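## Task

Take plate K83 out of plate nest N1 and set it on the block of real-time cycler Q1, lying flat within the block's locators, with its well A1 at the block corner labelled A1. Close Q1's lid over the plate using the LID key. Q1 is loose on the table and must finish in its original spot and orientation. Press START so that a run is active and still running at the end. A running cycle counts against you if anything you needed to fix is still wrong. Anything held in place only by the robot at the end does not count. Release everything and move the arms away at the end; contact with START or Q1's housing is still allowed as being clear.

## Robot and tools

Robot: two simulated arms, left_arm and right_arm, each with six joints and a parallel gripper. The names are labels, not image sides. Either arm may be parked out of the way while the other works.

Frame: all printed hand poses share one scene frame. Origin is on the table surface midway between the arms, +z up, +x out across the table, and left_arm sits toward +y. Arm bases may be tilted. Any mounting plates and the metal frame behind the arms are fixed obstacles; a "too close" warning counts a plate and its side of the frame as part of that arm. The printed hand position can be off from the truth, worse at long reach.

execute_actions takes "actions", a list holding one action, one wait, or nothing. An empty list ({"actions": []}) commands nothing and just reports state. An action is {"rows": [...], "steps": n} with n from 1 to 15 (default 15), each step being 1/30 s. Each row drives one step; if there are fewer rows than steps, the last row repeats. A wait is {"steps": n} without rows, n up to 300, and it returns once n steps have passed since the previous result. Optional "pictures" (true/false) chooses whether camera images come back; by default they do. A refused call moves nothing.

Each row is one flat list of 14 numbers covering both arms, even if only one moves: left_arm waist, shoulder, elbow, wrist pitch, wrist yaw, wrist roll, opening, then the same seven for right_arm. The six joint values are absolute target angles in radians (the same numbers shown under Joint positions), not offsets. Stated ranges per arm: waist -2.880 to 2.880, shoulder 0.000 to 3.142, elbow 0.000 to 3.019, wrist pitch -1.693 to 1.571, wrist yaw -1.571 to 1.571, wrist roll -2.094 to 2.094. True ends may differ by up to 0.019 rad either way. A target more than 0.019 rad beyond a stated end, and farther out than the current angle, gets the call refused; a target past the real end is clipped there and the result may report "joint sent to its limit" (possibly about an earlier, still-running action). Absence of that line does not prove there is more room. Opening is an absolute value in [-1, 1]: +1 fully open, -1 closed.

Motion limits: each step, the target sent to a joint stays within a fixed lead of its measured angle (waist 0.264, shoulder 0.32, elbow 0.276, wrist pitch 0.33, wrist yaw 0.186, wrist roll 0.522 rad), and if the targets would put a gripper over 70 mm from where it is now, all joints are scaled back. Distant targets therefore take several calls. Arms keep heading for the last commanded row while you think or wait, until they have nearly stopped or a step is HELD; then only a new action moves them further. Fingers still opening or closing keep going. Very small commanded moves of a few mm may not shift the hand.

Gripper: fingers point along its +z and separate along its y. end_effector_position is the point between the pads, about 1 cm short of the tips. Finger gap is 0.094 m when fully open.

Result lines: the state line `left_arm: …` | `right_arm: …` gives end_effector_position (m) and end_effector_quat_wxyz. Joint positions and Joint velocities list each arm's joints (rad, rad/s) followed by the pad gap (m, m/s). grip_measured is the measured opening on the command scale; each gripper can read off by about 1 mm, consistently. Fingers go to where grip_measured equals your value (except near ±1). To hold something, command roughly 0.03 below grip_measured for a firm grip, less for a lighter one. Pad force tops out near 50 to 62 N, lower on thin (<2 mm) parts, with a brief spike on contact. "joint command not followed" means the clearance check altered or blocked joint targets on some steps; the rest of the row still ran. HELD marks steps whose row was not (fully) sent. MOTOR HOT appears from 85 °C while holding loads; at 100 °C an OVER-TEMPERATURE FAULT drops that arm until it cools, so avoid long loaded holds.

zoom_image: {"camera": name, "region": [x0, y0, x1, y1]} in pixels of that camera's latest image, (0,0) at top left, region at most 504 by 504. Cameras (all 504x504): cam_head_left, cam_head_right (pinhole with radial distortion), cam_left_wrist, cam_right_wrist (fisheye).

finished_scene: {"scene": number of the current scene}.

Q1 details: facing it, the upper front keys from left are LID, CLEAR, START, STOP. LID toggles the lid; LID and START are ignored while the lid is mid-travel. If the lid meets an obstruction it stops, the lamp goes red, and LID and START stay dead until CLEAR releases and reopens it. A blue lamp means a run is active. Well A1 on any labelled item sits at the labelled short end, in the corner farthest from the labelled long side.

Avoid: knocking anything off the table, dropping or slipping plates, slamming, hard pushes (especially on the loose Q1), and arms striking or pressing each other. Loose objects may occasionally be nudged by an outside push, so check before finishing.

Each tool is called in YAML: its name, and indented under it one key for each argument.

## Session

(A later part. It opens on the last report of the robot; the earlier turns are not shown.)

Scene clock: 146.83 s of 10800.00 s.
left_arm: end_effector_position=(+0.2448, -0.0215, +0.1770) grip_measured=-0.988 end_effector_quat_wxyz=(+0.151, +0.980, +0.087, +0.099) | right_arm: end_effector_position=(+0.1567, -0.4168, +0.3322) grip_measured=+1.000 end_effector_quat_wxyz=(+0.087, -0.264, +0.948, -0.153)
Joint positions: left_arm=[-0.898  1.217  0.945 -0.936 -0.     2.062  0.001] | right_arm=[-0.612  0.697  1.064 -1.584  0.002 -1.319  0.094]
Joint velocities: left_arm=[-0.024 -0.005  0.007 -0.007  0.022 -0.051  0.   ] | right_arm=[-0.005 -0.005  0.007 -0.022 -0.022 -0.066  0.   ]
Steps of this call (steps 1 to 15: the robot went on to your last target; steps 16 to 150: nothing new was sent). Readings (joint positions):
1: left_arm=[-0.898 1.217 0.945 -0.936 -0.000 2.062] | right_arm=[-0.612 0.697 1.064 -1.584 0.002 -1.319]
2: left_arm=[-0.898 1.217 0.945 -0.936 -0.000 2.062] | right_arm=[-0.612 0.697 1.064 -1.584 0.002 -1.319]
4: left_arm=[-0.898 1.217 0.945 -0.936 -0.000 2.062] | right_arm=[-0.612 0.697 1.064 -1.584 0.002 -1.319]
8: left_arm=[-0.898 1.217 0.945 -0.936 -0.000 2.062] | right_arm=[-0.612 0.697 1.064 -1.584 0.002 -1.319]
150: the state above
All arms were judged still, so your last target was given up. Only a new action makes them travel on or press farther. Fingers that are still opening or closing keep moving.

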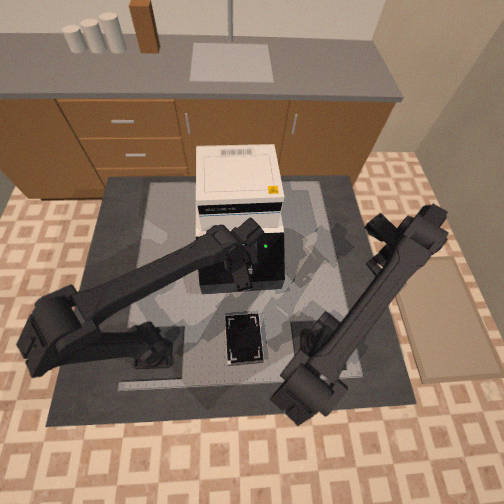

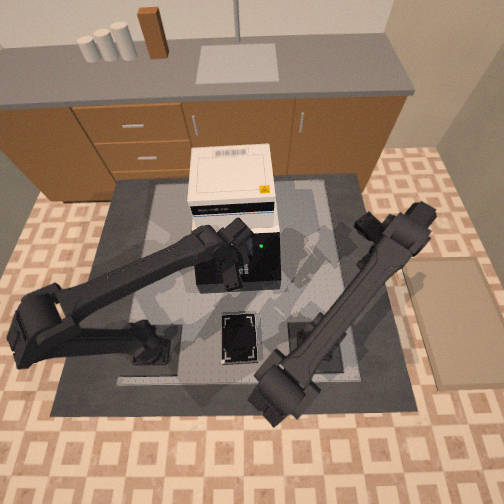

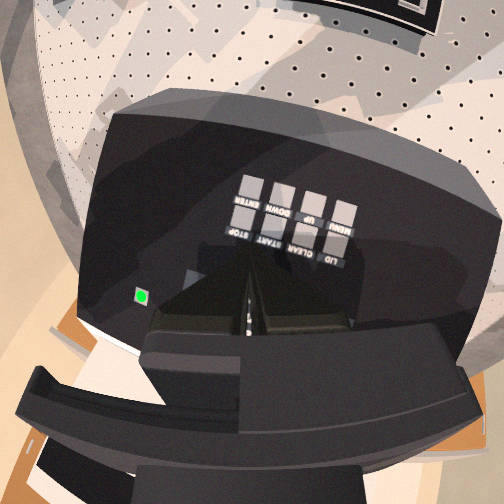

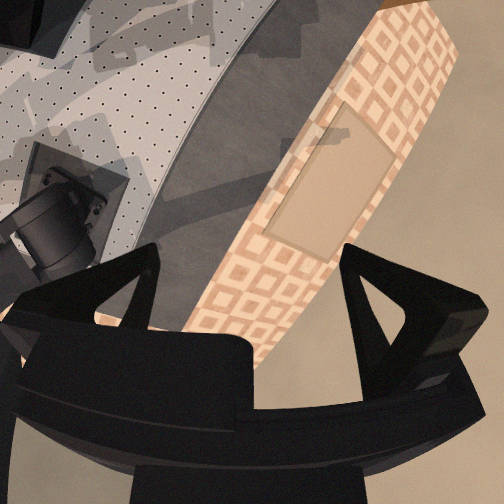

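execute_actions:
  actions:
    - {"rows":[[-0.882,1.24,0.875,-0.855,0,2.07,-1,-0.6,0.7,1.08,-1.586,0,-1.319,1]]}

execute_actions:
  actions:
    - {"rows":[[-0.9,1.1,1.0,-1.1,0,2.07,-1,-0.6,0.7,1.08,-1.586,0,-1.319,1]]}

Scene clock: 149.60 s of 10800.00 s.
left_arm: end_effector_position=(+0.2372, -0.0106, +0.1427) grip_measured=-0.988 end_effector_quat_wxyz=(+0.138, +0.983, +0.089, +0.087) | right_arm: end_effector_position=(+0.1567, -0.4168, +0.3322) grip_measured=+1.000 end_effector_quat_wxyz=(+0.087, -0.264, +0.948, -0.153)
Joint positions: left_arm=[-0.893  1.231  0.871 -0.882  0.007  2.062  0.001] | right_arm=[-0.612  0.697  1.064 -1.584  0.002 -1.319  0.094]
Joint velocities: left_arm=[ 0.005 -0.005 -0.002  0.007 -0.007  0.022  0.   ] | right_arm=[-0.005  0.005  0.007 -0.002 -0.022  0.007  0.   ]
Steps of this call (steps 1 to 68: nothing new was sent; steps 69 to 83: all 15 steps of this action). Readings (joint positions):
69: left_arm=[-0.898 1.217 0.936 -0.920 -0.000 2.062] | right_arm=[-0.612 0.697 1.064 -1.584 0.002 -1.319]
70: left_arm=[-0.897 1.216 0.921 -0.898 -0.000 2.062] | right_arm=[-0.612 0.697 1.064 -1.584 0.002 -1.319]
72: left_arm=[-0.895 1.222 0.890 -0.882 -0.000 2.062] | right_arm=[-0.612 0.697 1.064 -1.584 0.002 -1.319]
76: left_arm=[-0.893 1.231 0.871 -0.882 0.007 2.062] | right_arm=[-0.612 0.697 1.064 -1.584 0.002 -1.319]
83: the state above

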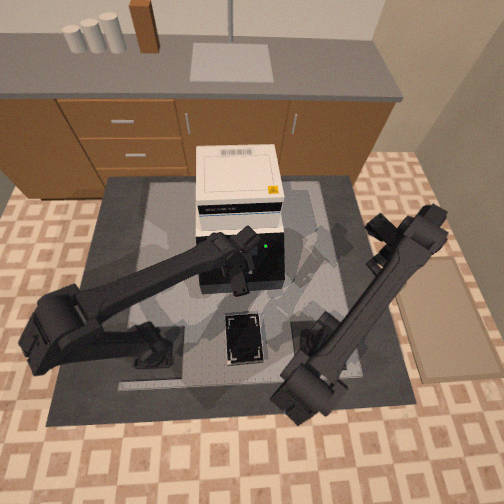

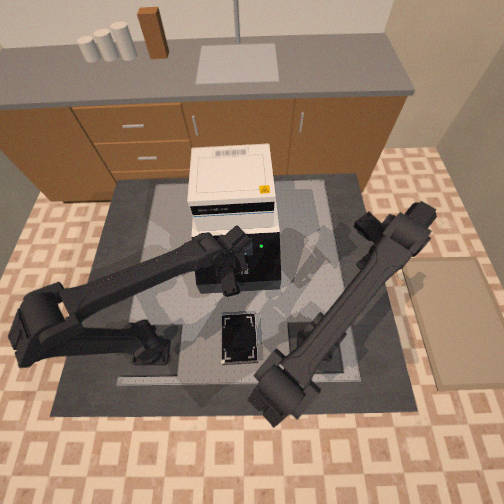

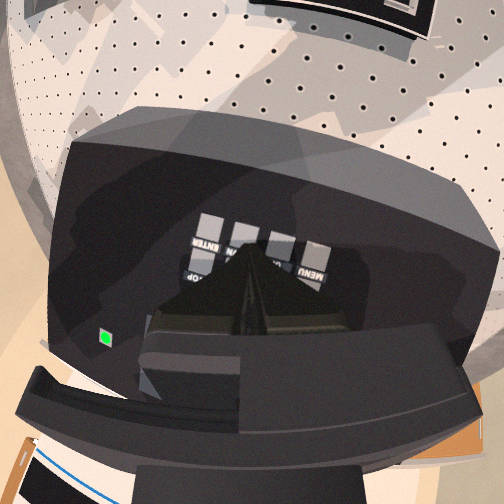

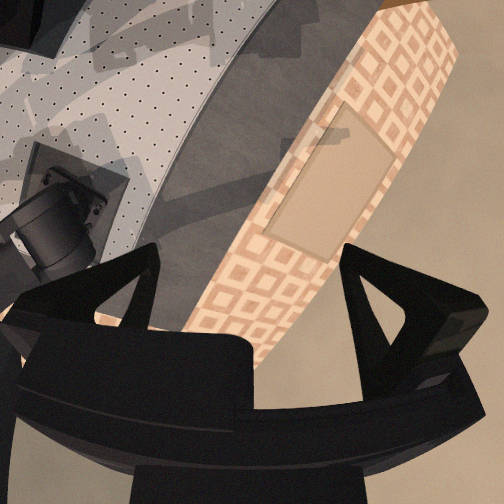

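Scene clock: 150.10 s of 10800.00 s.
left_arm: end_effector_position=(+0.2230, +0.0083, +0.2204) grip_measured=-0.988 end_effector_quat_wxyz=(+0.152, +0.979, +0.089, +0.098) | right_arm: end_effector_position=(+0.1567, -0.4168, +0.3322) grip_measured=+1.000 end_effector_quat_wxyz=(+0.087, -0.264, +0.948, -0.153)
Joint positions: left_arm=[-0.893  1.088  0.964 -1.083  0.003  2.062  0.001] | right_arm=[-0.612  0.697  1.064 -1.584  0.002 -1.319  0.094]
Joint velocities: left_arm=[-0.015  0.005  0.012  0.007  0.037  0.037 -0.   ] | right_arm=[-0.015 -0.005 -0.017  0.012  0.022 -0.037  0.   ]
Steps of this call (steps 1 to 15: all 15 steps of this action). Readings (joint positions):
1: left_arm=[-0.893 1.226 0.878 -0.915 0.006 2.062] | right_arm=[-0.612 0.697 1.064 -1.584 0.002 -1.319]
2: left_arm=[-0.893 1.216 0.887 -0.965 0.004 2.062] | right_arm=[-0.612 0.697 1.064 -1.584 0.002 -1.319]
4: left_arm=[-0.893 1.177 0.904 -1.035 0.003 2.062] | right_arm=[-0.612 0.697 1.064 -1.584 0.002 -1.319]
8: left_arm=[-0.893 1.101 0.947 -1.079 0.003 2.062] | right_arm=[-0.612 0.697 1.064 -1.584 0.002 -1.319]
15: the state above

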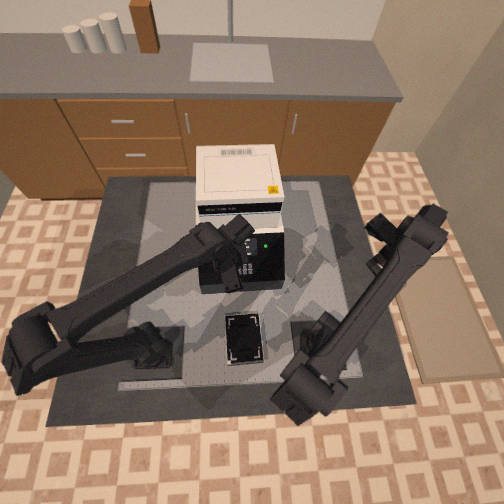

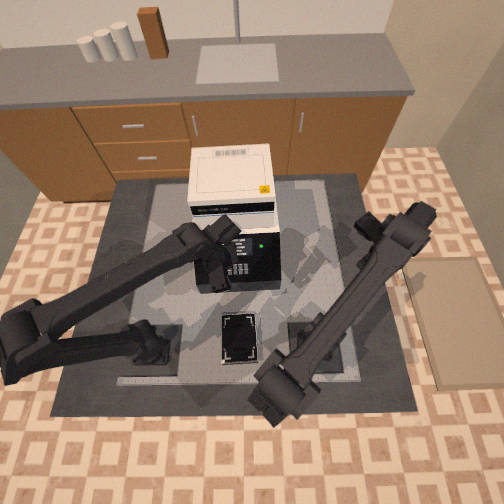

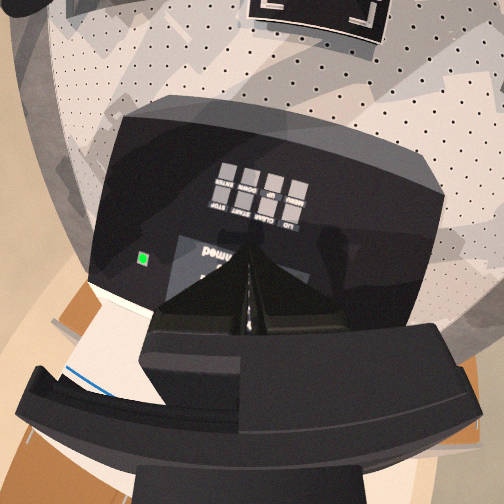

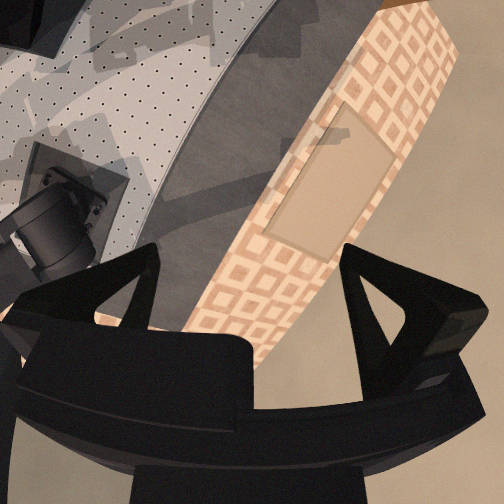

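execute_actions:
  actions:
    - {"rows":[[-0.874,1.22,0.95,-0.92,0,2.07,-1,-0.6,0.7,1.08,-1.586,0,-1.319,1]]}
  pictures: false

execute_actions:
  actions:
    - {"rows":[[-0.874,1.265,0.905,-0.85,0,2.07,-1,-0.6,0.7,1.08,-1.586,0,-1.319,1]]}

execute_actions:
  actions:
    - {"rows":[[-0.9,1.1,1.0,-1.1,0,2.07,-1,-0.6,0.7,1.08,-1.586,0,-1.319,1]]}

Scene clock: 152.90 s of 10800.00 s.
left_arm: end_effector_position=(+0.2477, -0.0165, +0.1658) grip_measured=-0.988 end_effector_quat_wxyz=(+0.138, +0.982, +0.094, +0.090) | right_arm: end_effector_position=(+0.1567, -0.4168, +0.3322) grip_measured=+1.000 end_effector_quat_wxyz=(+0.087, -0.264, +0.948, -0.153)
Joint positions: left_arm=[-0.884  1.238  0.94  -0.94   0.003  2.062  0.001] | right_arm=[-0.612  0.697  1.064 -1.584  0.002 -1.319  0.094]
Joint velocities: left_arm=[-0.005 -0.015 -0.002  0.012 -0.022 -0.066 -0.   ] | right_arm=[-0.015 -0.005 -0.007  0.002  0.051  0.066  0.   ]
Steps of this call (steps 1 to 15: the robot went on to your last target; steps 16 to 69: nothing new was sent; steps 70 to 84: all 15 steps of this action). Readings (joint positions):
70: left_arm=[-0.892 1.097 0.962 -1.058 0.003 2.062] | right_arm=[-0.612 0.697 1.064 -1.584 0.002 -1.319]
71: left_arm=[-0.891 1.113 0.961 -1.017 0.003 2.062] | right_arm=[-0.612 0.697 1.064 -1.584 0.002 -1.319]
73: left_arm=[-0.887 1.165 0.961 -0.961 0.003 2.062] | right_arm=[-0.612 0.697 1.064 -1.584 0.002 -1.319]
77: left_arm=[-0.884 1.237 0.946 -0.942 0.003 2.062] | right_arm=[-0.612 0.697 1.064 -1.584 0.002 -1.319]
84: the state above

Scene clock: 153.40 s of 10800.00 s.
left_arm: end_effector_position=(+0.2494, -0.0198, +0.1524) grip_measured=-0.988 end_effector_quat_wxyz=(+0.147, +0.980, +0.093, +0.094) | right_arm: end_effector_position=(+0.1567, -0.4168, +0.3322) grip_measured=+1.000 end_effector_quat_wxyz=(+0.087, -0.264, +0.948, -0.153)
Joint positions: left_arm=[-0.884  1.25   0.908 -0.879  0.007  2.062  0.001] | right_arm=[-0.612  0.697  1.064 -1.584  0.002 -1.319  0.094]
Joint velocities: left_arm=[-0.005 -0.005  0.002 -0.002  0.022  0.022 -0.001] | right_arm=[ 0.005 -0.005  0.007 -0.022 -0.007 -0.022  0.   ]
Steps of this call (steps 1 to 15: all 15 steps of this action). Readings (joint positions):
1: left_arm=[-0.884 1.239 0.934 -0.925 0.003 2.062] | right_arm=[-0.612 0.697 1.064 -1.584 0.002 -1.319]
2: left_arm=[-0.884 1.239 0.926 -0.903 0.003 2.062] | right_arm=[-0.612 0.697 1.064 -1.584 0.002 -1.319]
4: left_arm=[-0.884 1.246 0.913 -0.882 0.003 2.062] | right_arm=[-0.612 0.697 1.064 -1.584 0.002 -1.319]
8: left_arm=[-0.884 1.250 0.908 -0.879 0.007 2.062] | right_arm=[-0.612 0.697 1.064 -1.584 0.002 -1.319]
15: the state above

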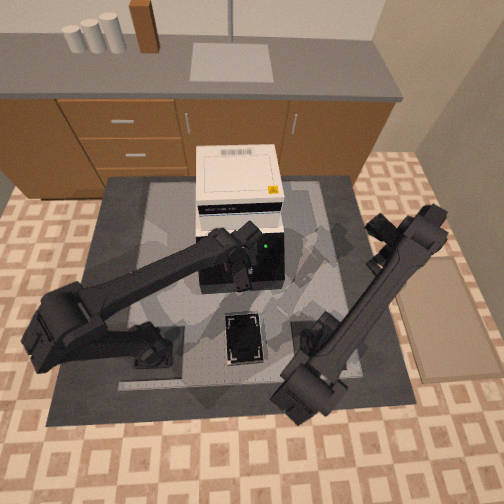

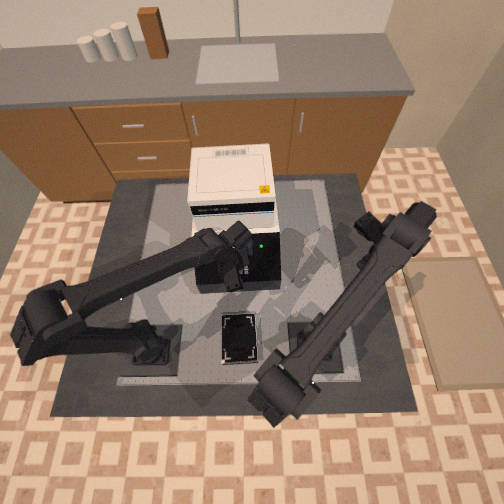

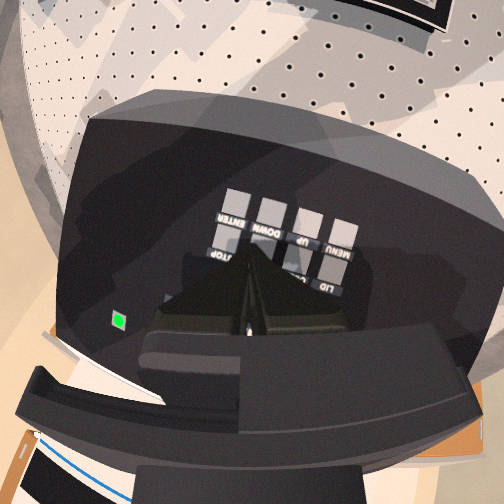

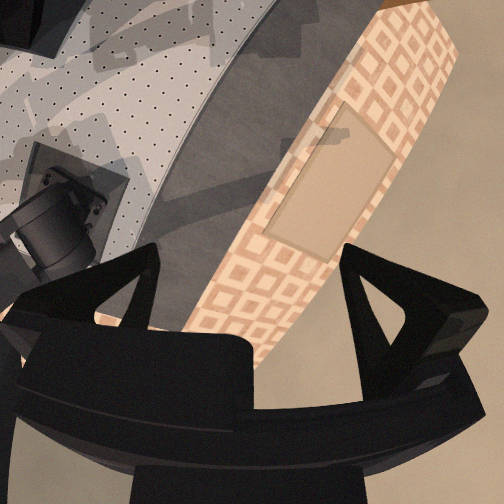

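Scene clock: 153.90 s of 10800.00 s.
left_arm: end_effector_position=(+0.2234, +0.0099, +0.2197) grip_measured=-0.988 end_effector_quat_wxyz=(+0.151, +0.979, +0.091, +0.098) | right_arm: end_effector_position=(+0.1567, -0.4168, +0.3322) grip_measured=+1.000 end_effector_quat_wxyz=(+0.087, -0.264, +0.948, -0.153)
Joint positions: left_arm=[-0.89   1.087  0.962 -1.084  0.003  2.062  0.001] | right_arm=[-0.612  0.697  1.064 -1.584  0.002 -1.319  0.094]
Joint velocities: left_arm=[-0.005  0.005  0.007  0.002 -0.066  0.007  0.001] | right_arm=[ 0.015 -0.015  0.007 -0.002 -0.081  0.037  0.   ]
Steps of this call (steps 1 to 15: all 15 steps of this action). Readings (joint positions):
1: left_arm=[-0.885 1.243 0.914 -0.912 0.006 2.062] | right_arm=[-0.612 0.697 1.064 -1.584 0.002 -1.319]
2: left_arm=[-0.885 1.230 0.917 -0.965 0.005 2.062] | right_arm=[-0.612 0.697 1.064 -1.584 0.002 -1.319]
4: left_arm=[-0.886 1.179 0.919 -1.040 0.003 2.062] | right_arm=[-0.612 0.697 1.064 -1.584 0.002 -1.319]
8: left_arm=[-0.889 1.093 0.944 -1.082 0.003 2.062] | right_arm=[-0.612 0.697 1.064 -1.584 0.002 -1.319]
15: the state above

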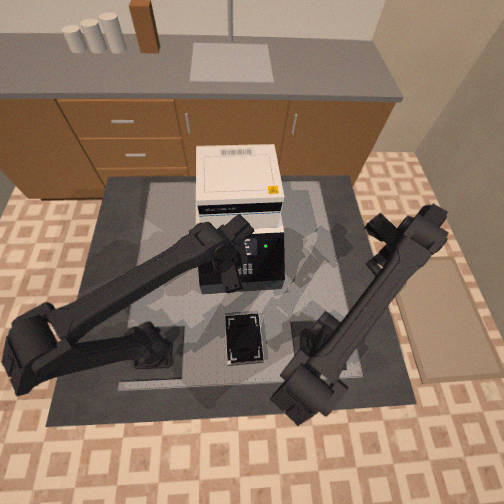

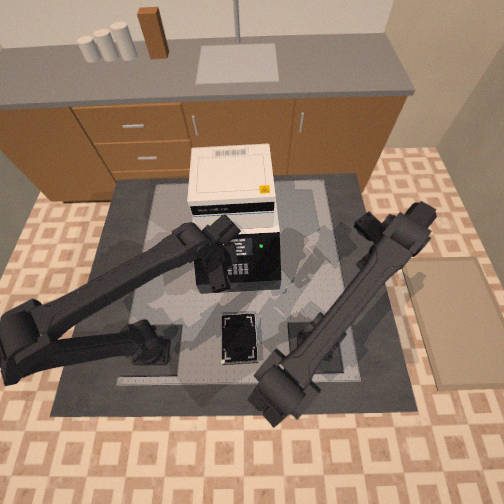

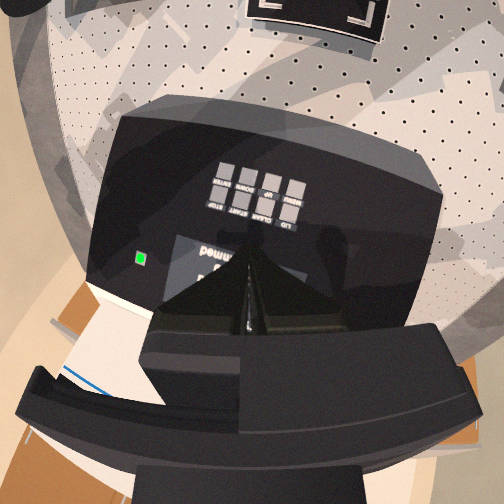

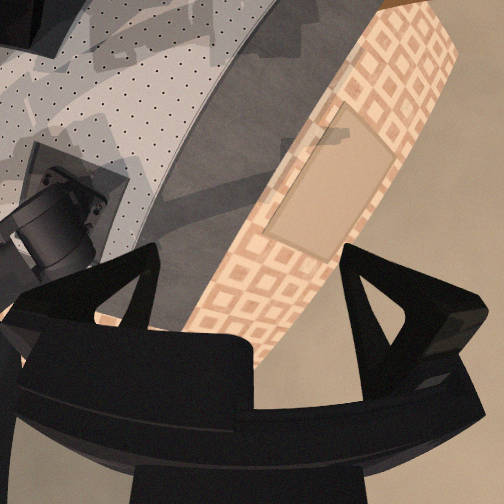

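Overshot; split the difference.

execute_actions:
  actions:
    - {"rows":[[-0.874,1.205,0.935,-0.92,0,2.07,-1,-0.6,0.7,1.08,-1.586,0,-1.319,1]]}
  pictures: false

execute_actions:
  actions:
    - {"rows":[[-0.874,1.255,0.885,-0.855,0,2.07,-1,-0.6,0.7,1.08,-1.586,0,-1.319,1]]}

execute_actions:
  actions:
    - {"rows":[[-0.9,1.0,1.0,-1.1,0,2.07,-1,-0.6,0.7,1.08,-1.586,0,-1.319,1]]}

Scene clock: 156.30 s of 10800.00 s.
left_arm: end_effector_position=(+0.2439, -0.0122, +0.1657) grip_measured=-0.988 end_effector_quat_wxyz=(+0.139, +0.982, +0.093, +0.091) | right_arm: end_effector_position=(+0.1567, -0.4168, +0.3322) grip_measured=+1.000 end_effector_quat_wxyz=(+0.087, -0.264, +0.948, -0.153)
Joint positions: left_arm=[-0.884  1.221  0.925 -0.94   0.003  2.063  0.001] | right_arm=[-0.612  0.697  1.064 -1.584  0.002 -1.319  0.094]
Joint velocities: left_arm=[-0.005 -0.015  0.007 -0.002  0.037  0.066 -0.   ] | right_arm=[ 0.005 -0.005 -0.002  0.017 -0.022 -0.037  0.   ]
Steps of this call (steps 1 to 15: the robot went on to your last target; steps 16 to 57: nothing new was sent; steps 58 to 72: all 15 steps of this action). Readings (joint positions):
58: left_arm=[-0.889 1.096 0.957 -1.058 0.003 2.063] | right_arm=[-0.612 0.697 1.064 -1.584 0.002 -1.319]
59: left_arm=[-0.888 1.109 0.953 -1.015 0.003 2.063] | right_arm=[-0.612 0.697 1.064 -1.584 0.002 -1.319]
61: left_arm=[-0.887 1.155 0.950 -0.963 0.003 2.063] | right_arm=[-0.612 0.697 1.064 -1.584 0.002 -1.319]
65: left_arm=[-0.884 1.219 0.932 -0.942 0.003 2.063] | right_arm=[-0.612 0.697 1.064 -1.584 0.002 -1.319]
72: the state above

Scene clock: 156.80 s of 10800.00 s.
left_arm: end_effector_position=(+0.2439, -0.0138, +0.1473) grip_measured=-0.988 end_effector_quat_wxyz=(+0.142, +0.981, +0.093, +0.090) | right_arm: end_effector_position=(+0.1567, -0.4168, +0.3322) grip_measured=+1.000 end_effector_quat_wxyz=(+0.087, -0.264, +0.948, -0.153)
Joint positions: left_arm=[-0.885  1.24   0.889 -0.882  0.008  2.063  0.001] | right_arm=[-0.612  0.697  1.064 -1.584  0.002 -1.319  0.094]
Joint velocities: left_arm=[-0.005 -0.015  0.007 -0.002  0.007 -0.022 -0.001] | right_arm=[-0.005 -0.005 -0.012  0.017 -0.051 -0.007  0.   ]
Steps of this call (steps 1 to 15: all 15 steps of this action). Readings (joint positions):
1: left_arm=[-0.884 1.222 0.919 -0.926 0.003 2.063] | right_arm=[-0.612 0.697 1.064 -1.584 0.002 -1.319]
2: left_arm=[-0.884 1.223 0.911 -0.905 0.003 2.063] | right_arm=[-0.612 0.697 1.064 -1.584 0.002 -1.319]
4: left_arm=[-0.884 1.232 0.895 -0.885 0.003 2.063] | right_arm=[-0.612 0.697 1.064 -1.584 0.002 -1.319]
8: left_arm=[-0.885 1.240 0.889 -0.882 0.008 2.063] | right_arm=[-0.612 0.697 1.064 -1.584 0.002 -1.319]
15: the state above

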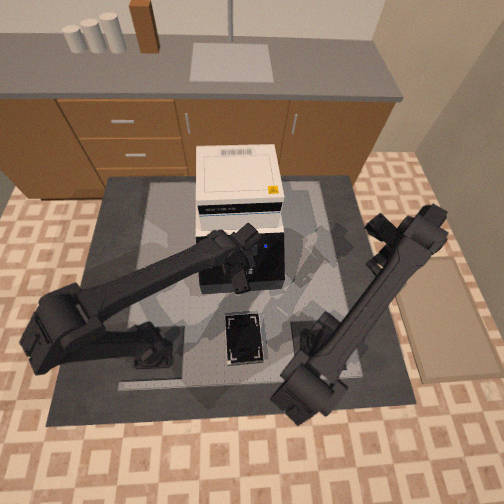

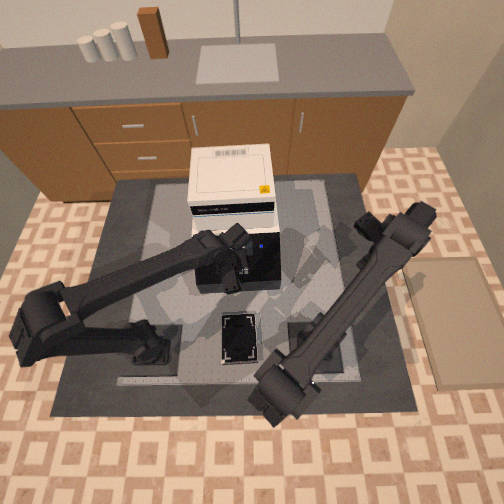

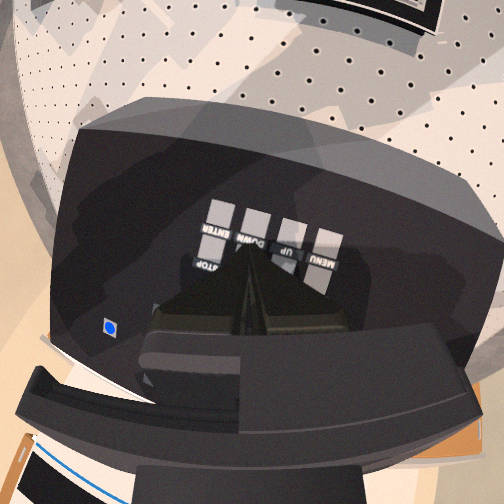

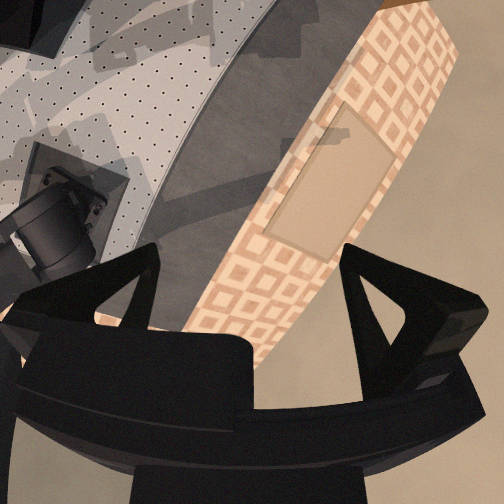

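Scene clock: 157.30 s of 10800.00 s.
left_arm: end_effector_position=(+0.2174, +0.0176, +0.2614) grip_measured=-0.988 end_effector_quat_wxyz=(+0.199, +0.967, +0.089, +0.130) | right_arm: end_effector_position=(+0.1567, -0.4168, +0.3322) grip_measured=+1.000 end_effector_quat_wxyz=(+0.087, -0.264, +0.948, -0.153)
Joint positions: left_arm=[-0.889  0.977  0.97  -1.082  0.003  2.063  0.001] | right_arm=[-0.612  0.697  1.064 -1.584  0.002 -1.319  0.094]
Joint velocities: left_arm=[-0.005  0.142 -0.002 -0.051 -0.037 -0.051  0.001] | right_arm=[-0.005 -0.024 -0.017 -0.007  0.022  0.022  0.   ]
Steps of this call (steps 1 to 15: all 15 steps of this action). Readings (joint positions):
1: left_arm=[-0.885 1.231 0.892 -0.903 0.008 2.063] | right_arm=[-0.612 0.697 1.064 -1.584 0.002 -1.319]
2: left_arm=[-0.885 1.214 0.892 -0.938 0.007 2.063] | right_arm=[-0.612 0.697 1.064 -1.584 0.002 -1.319]
4: left_arm=[-0.885 1.156 0.893 -0.998 0.006 2.063] | right_arm=[-0.612 0.697 1.064 -1.584 0.002 -1.319]
8: left_arm=[-0.887 1.025 0.925 -1.071 0.004 2.063] | right_arm=[-0.612 0.697 1.064 -1.584 0.002 -1.319]
15: the state above

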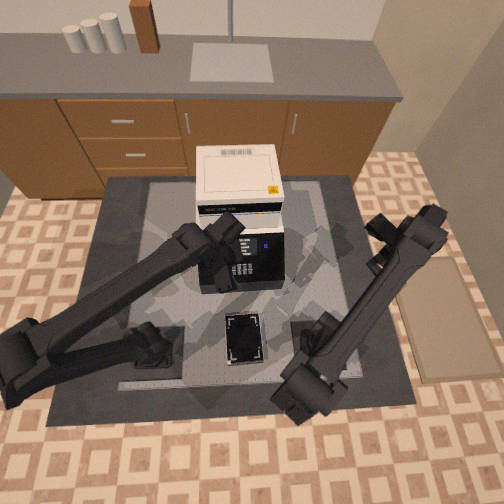

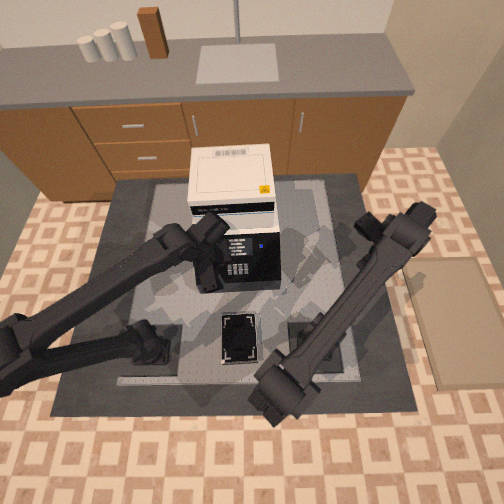

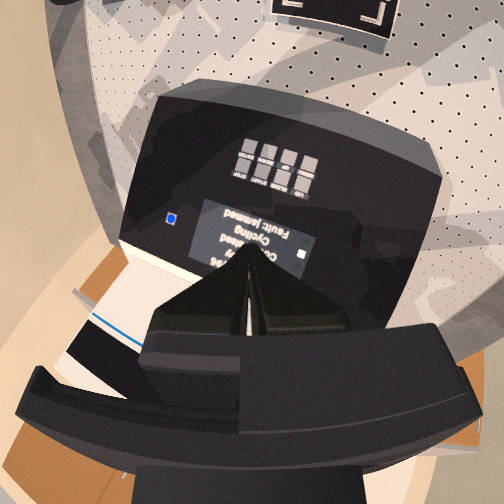

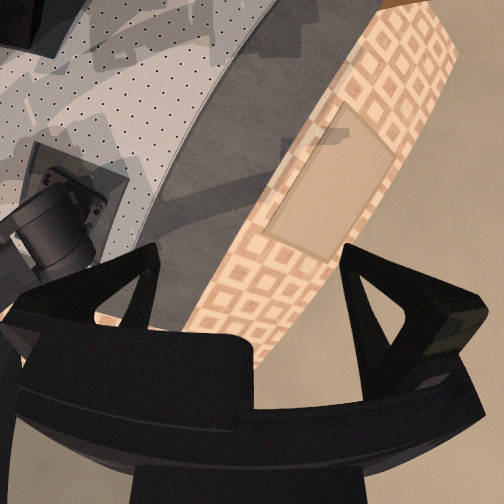

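zoom_image:
  camera: "cam_head_left"
  region: [170, 130, 310, 380]

Region (170, 130, 310, 380) of cam_head_left's 504x504 image, scaled by 2.016, with more detail than that image has; it fills the left 282 columns of this view, and the rest is white.

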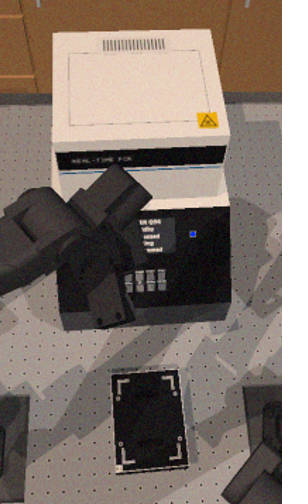

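About 2 mm shift; accept.

finished_scene:
  scene: 1

The scene is finished: the task was done.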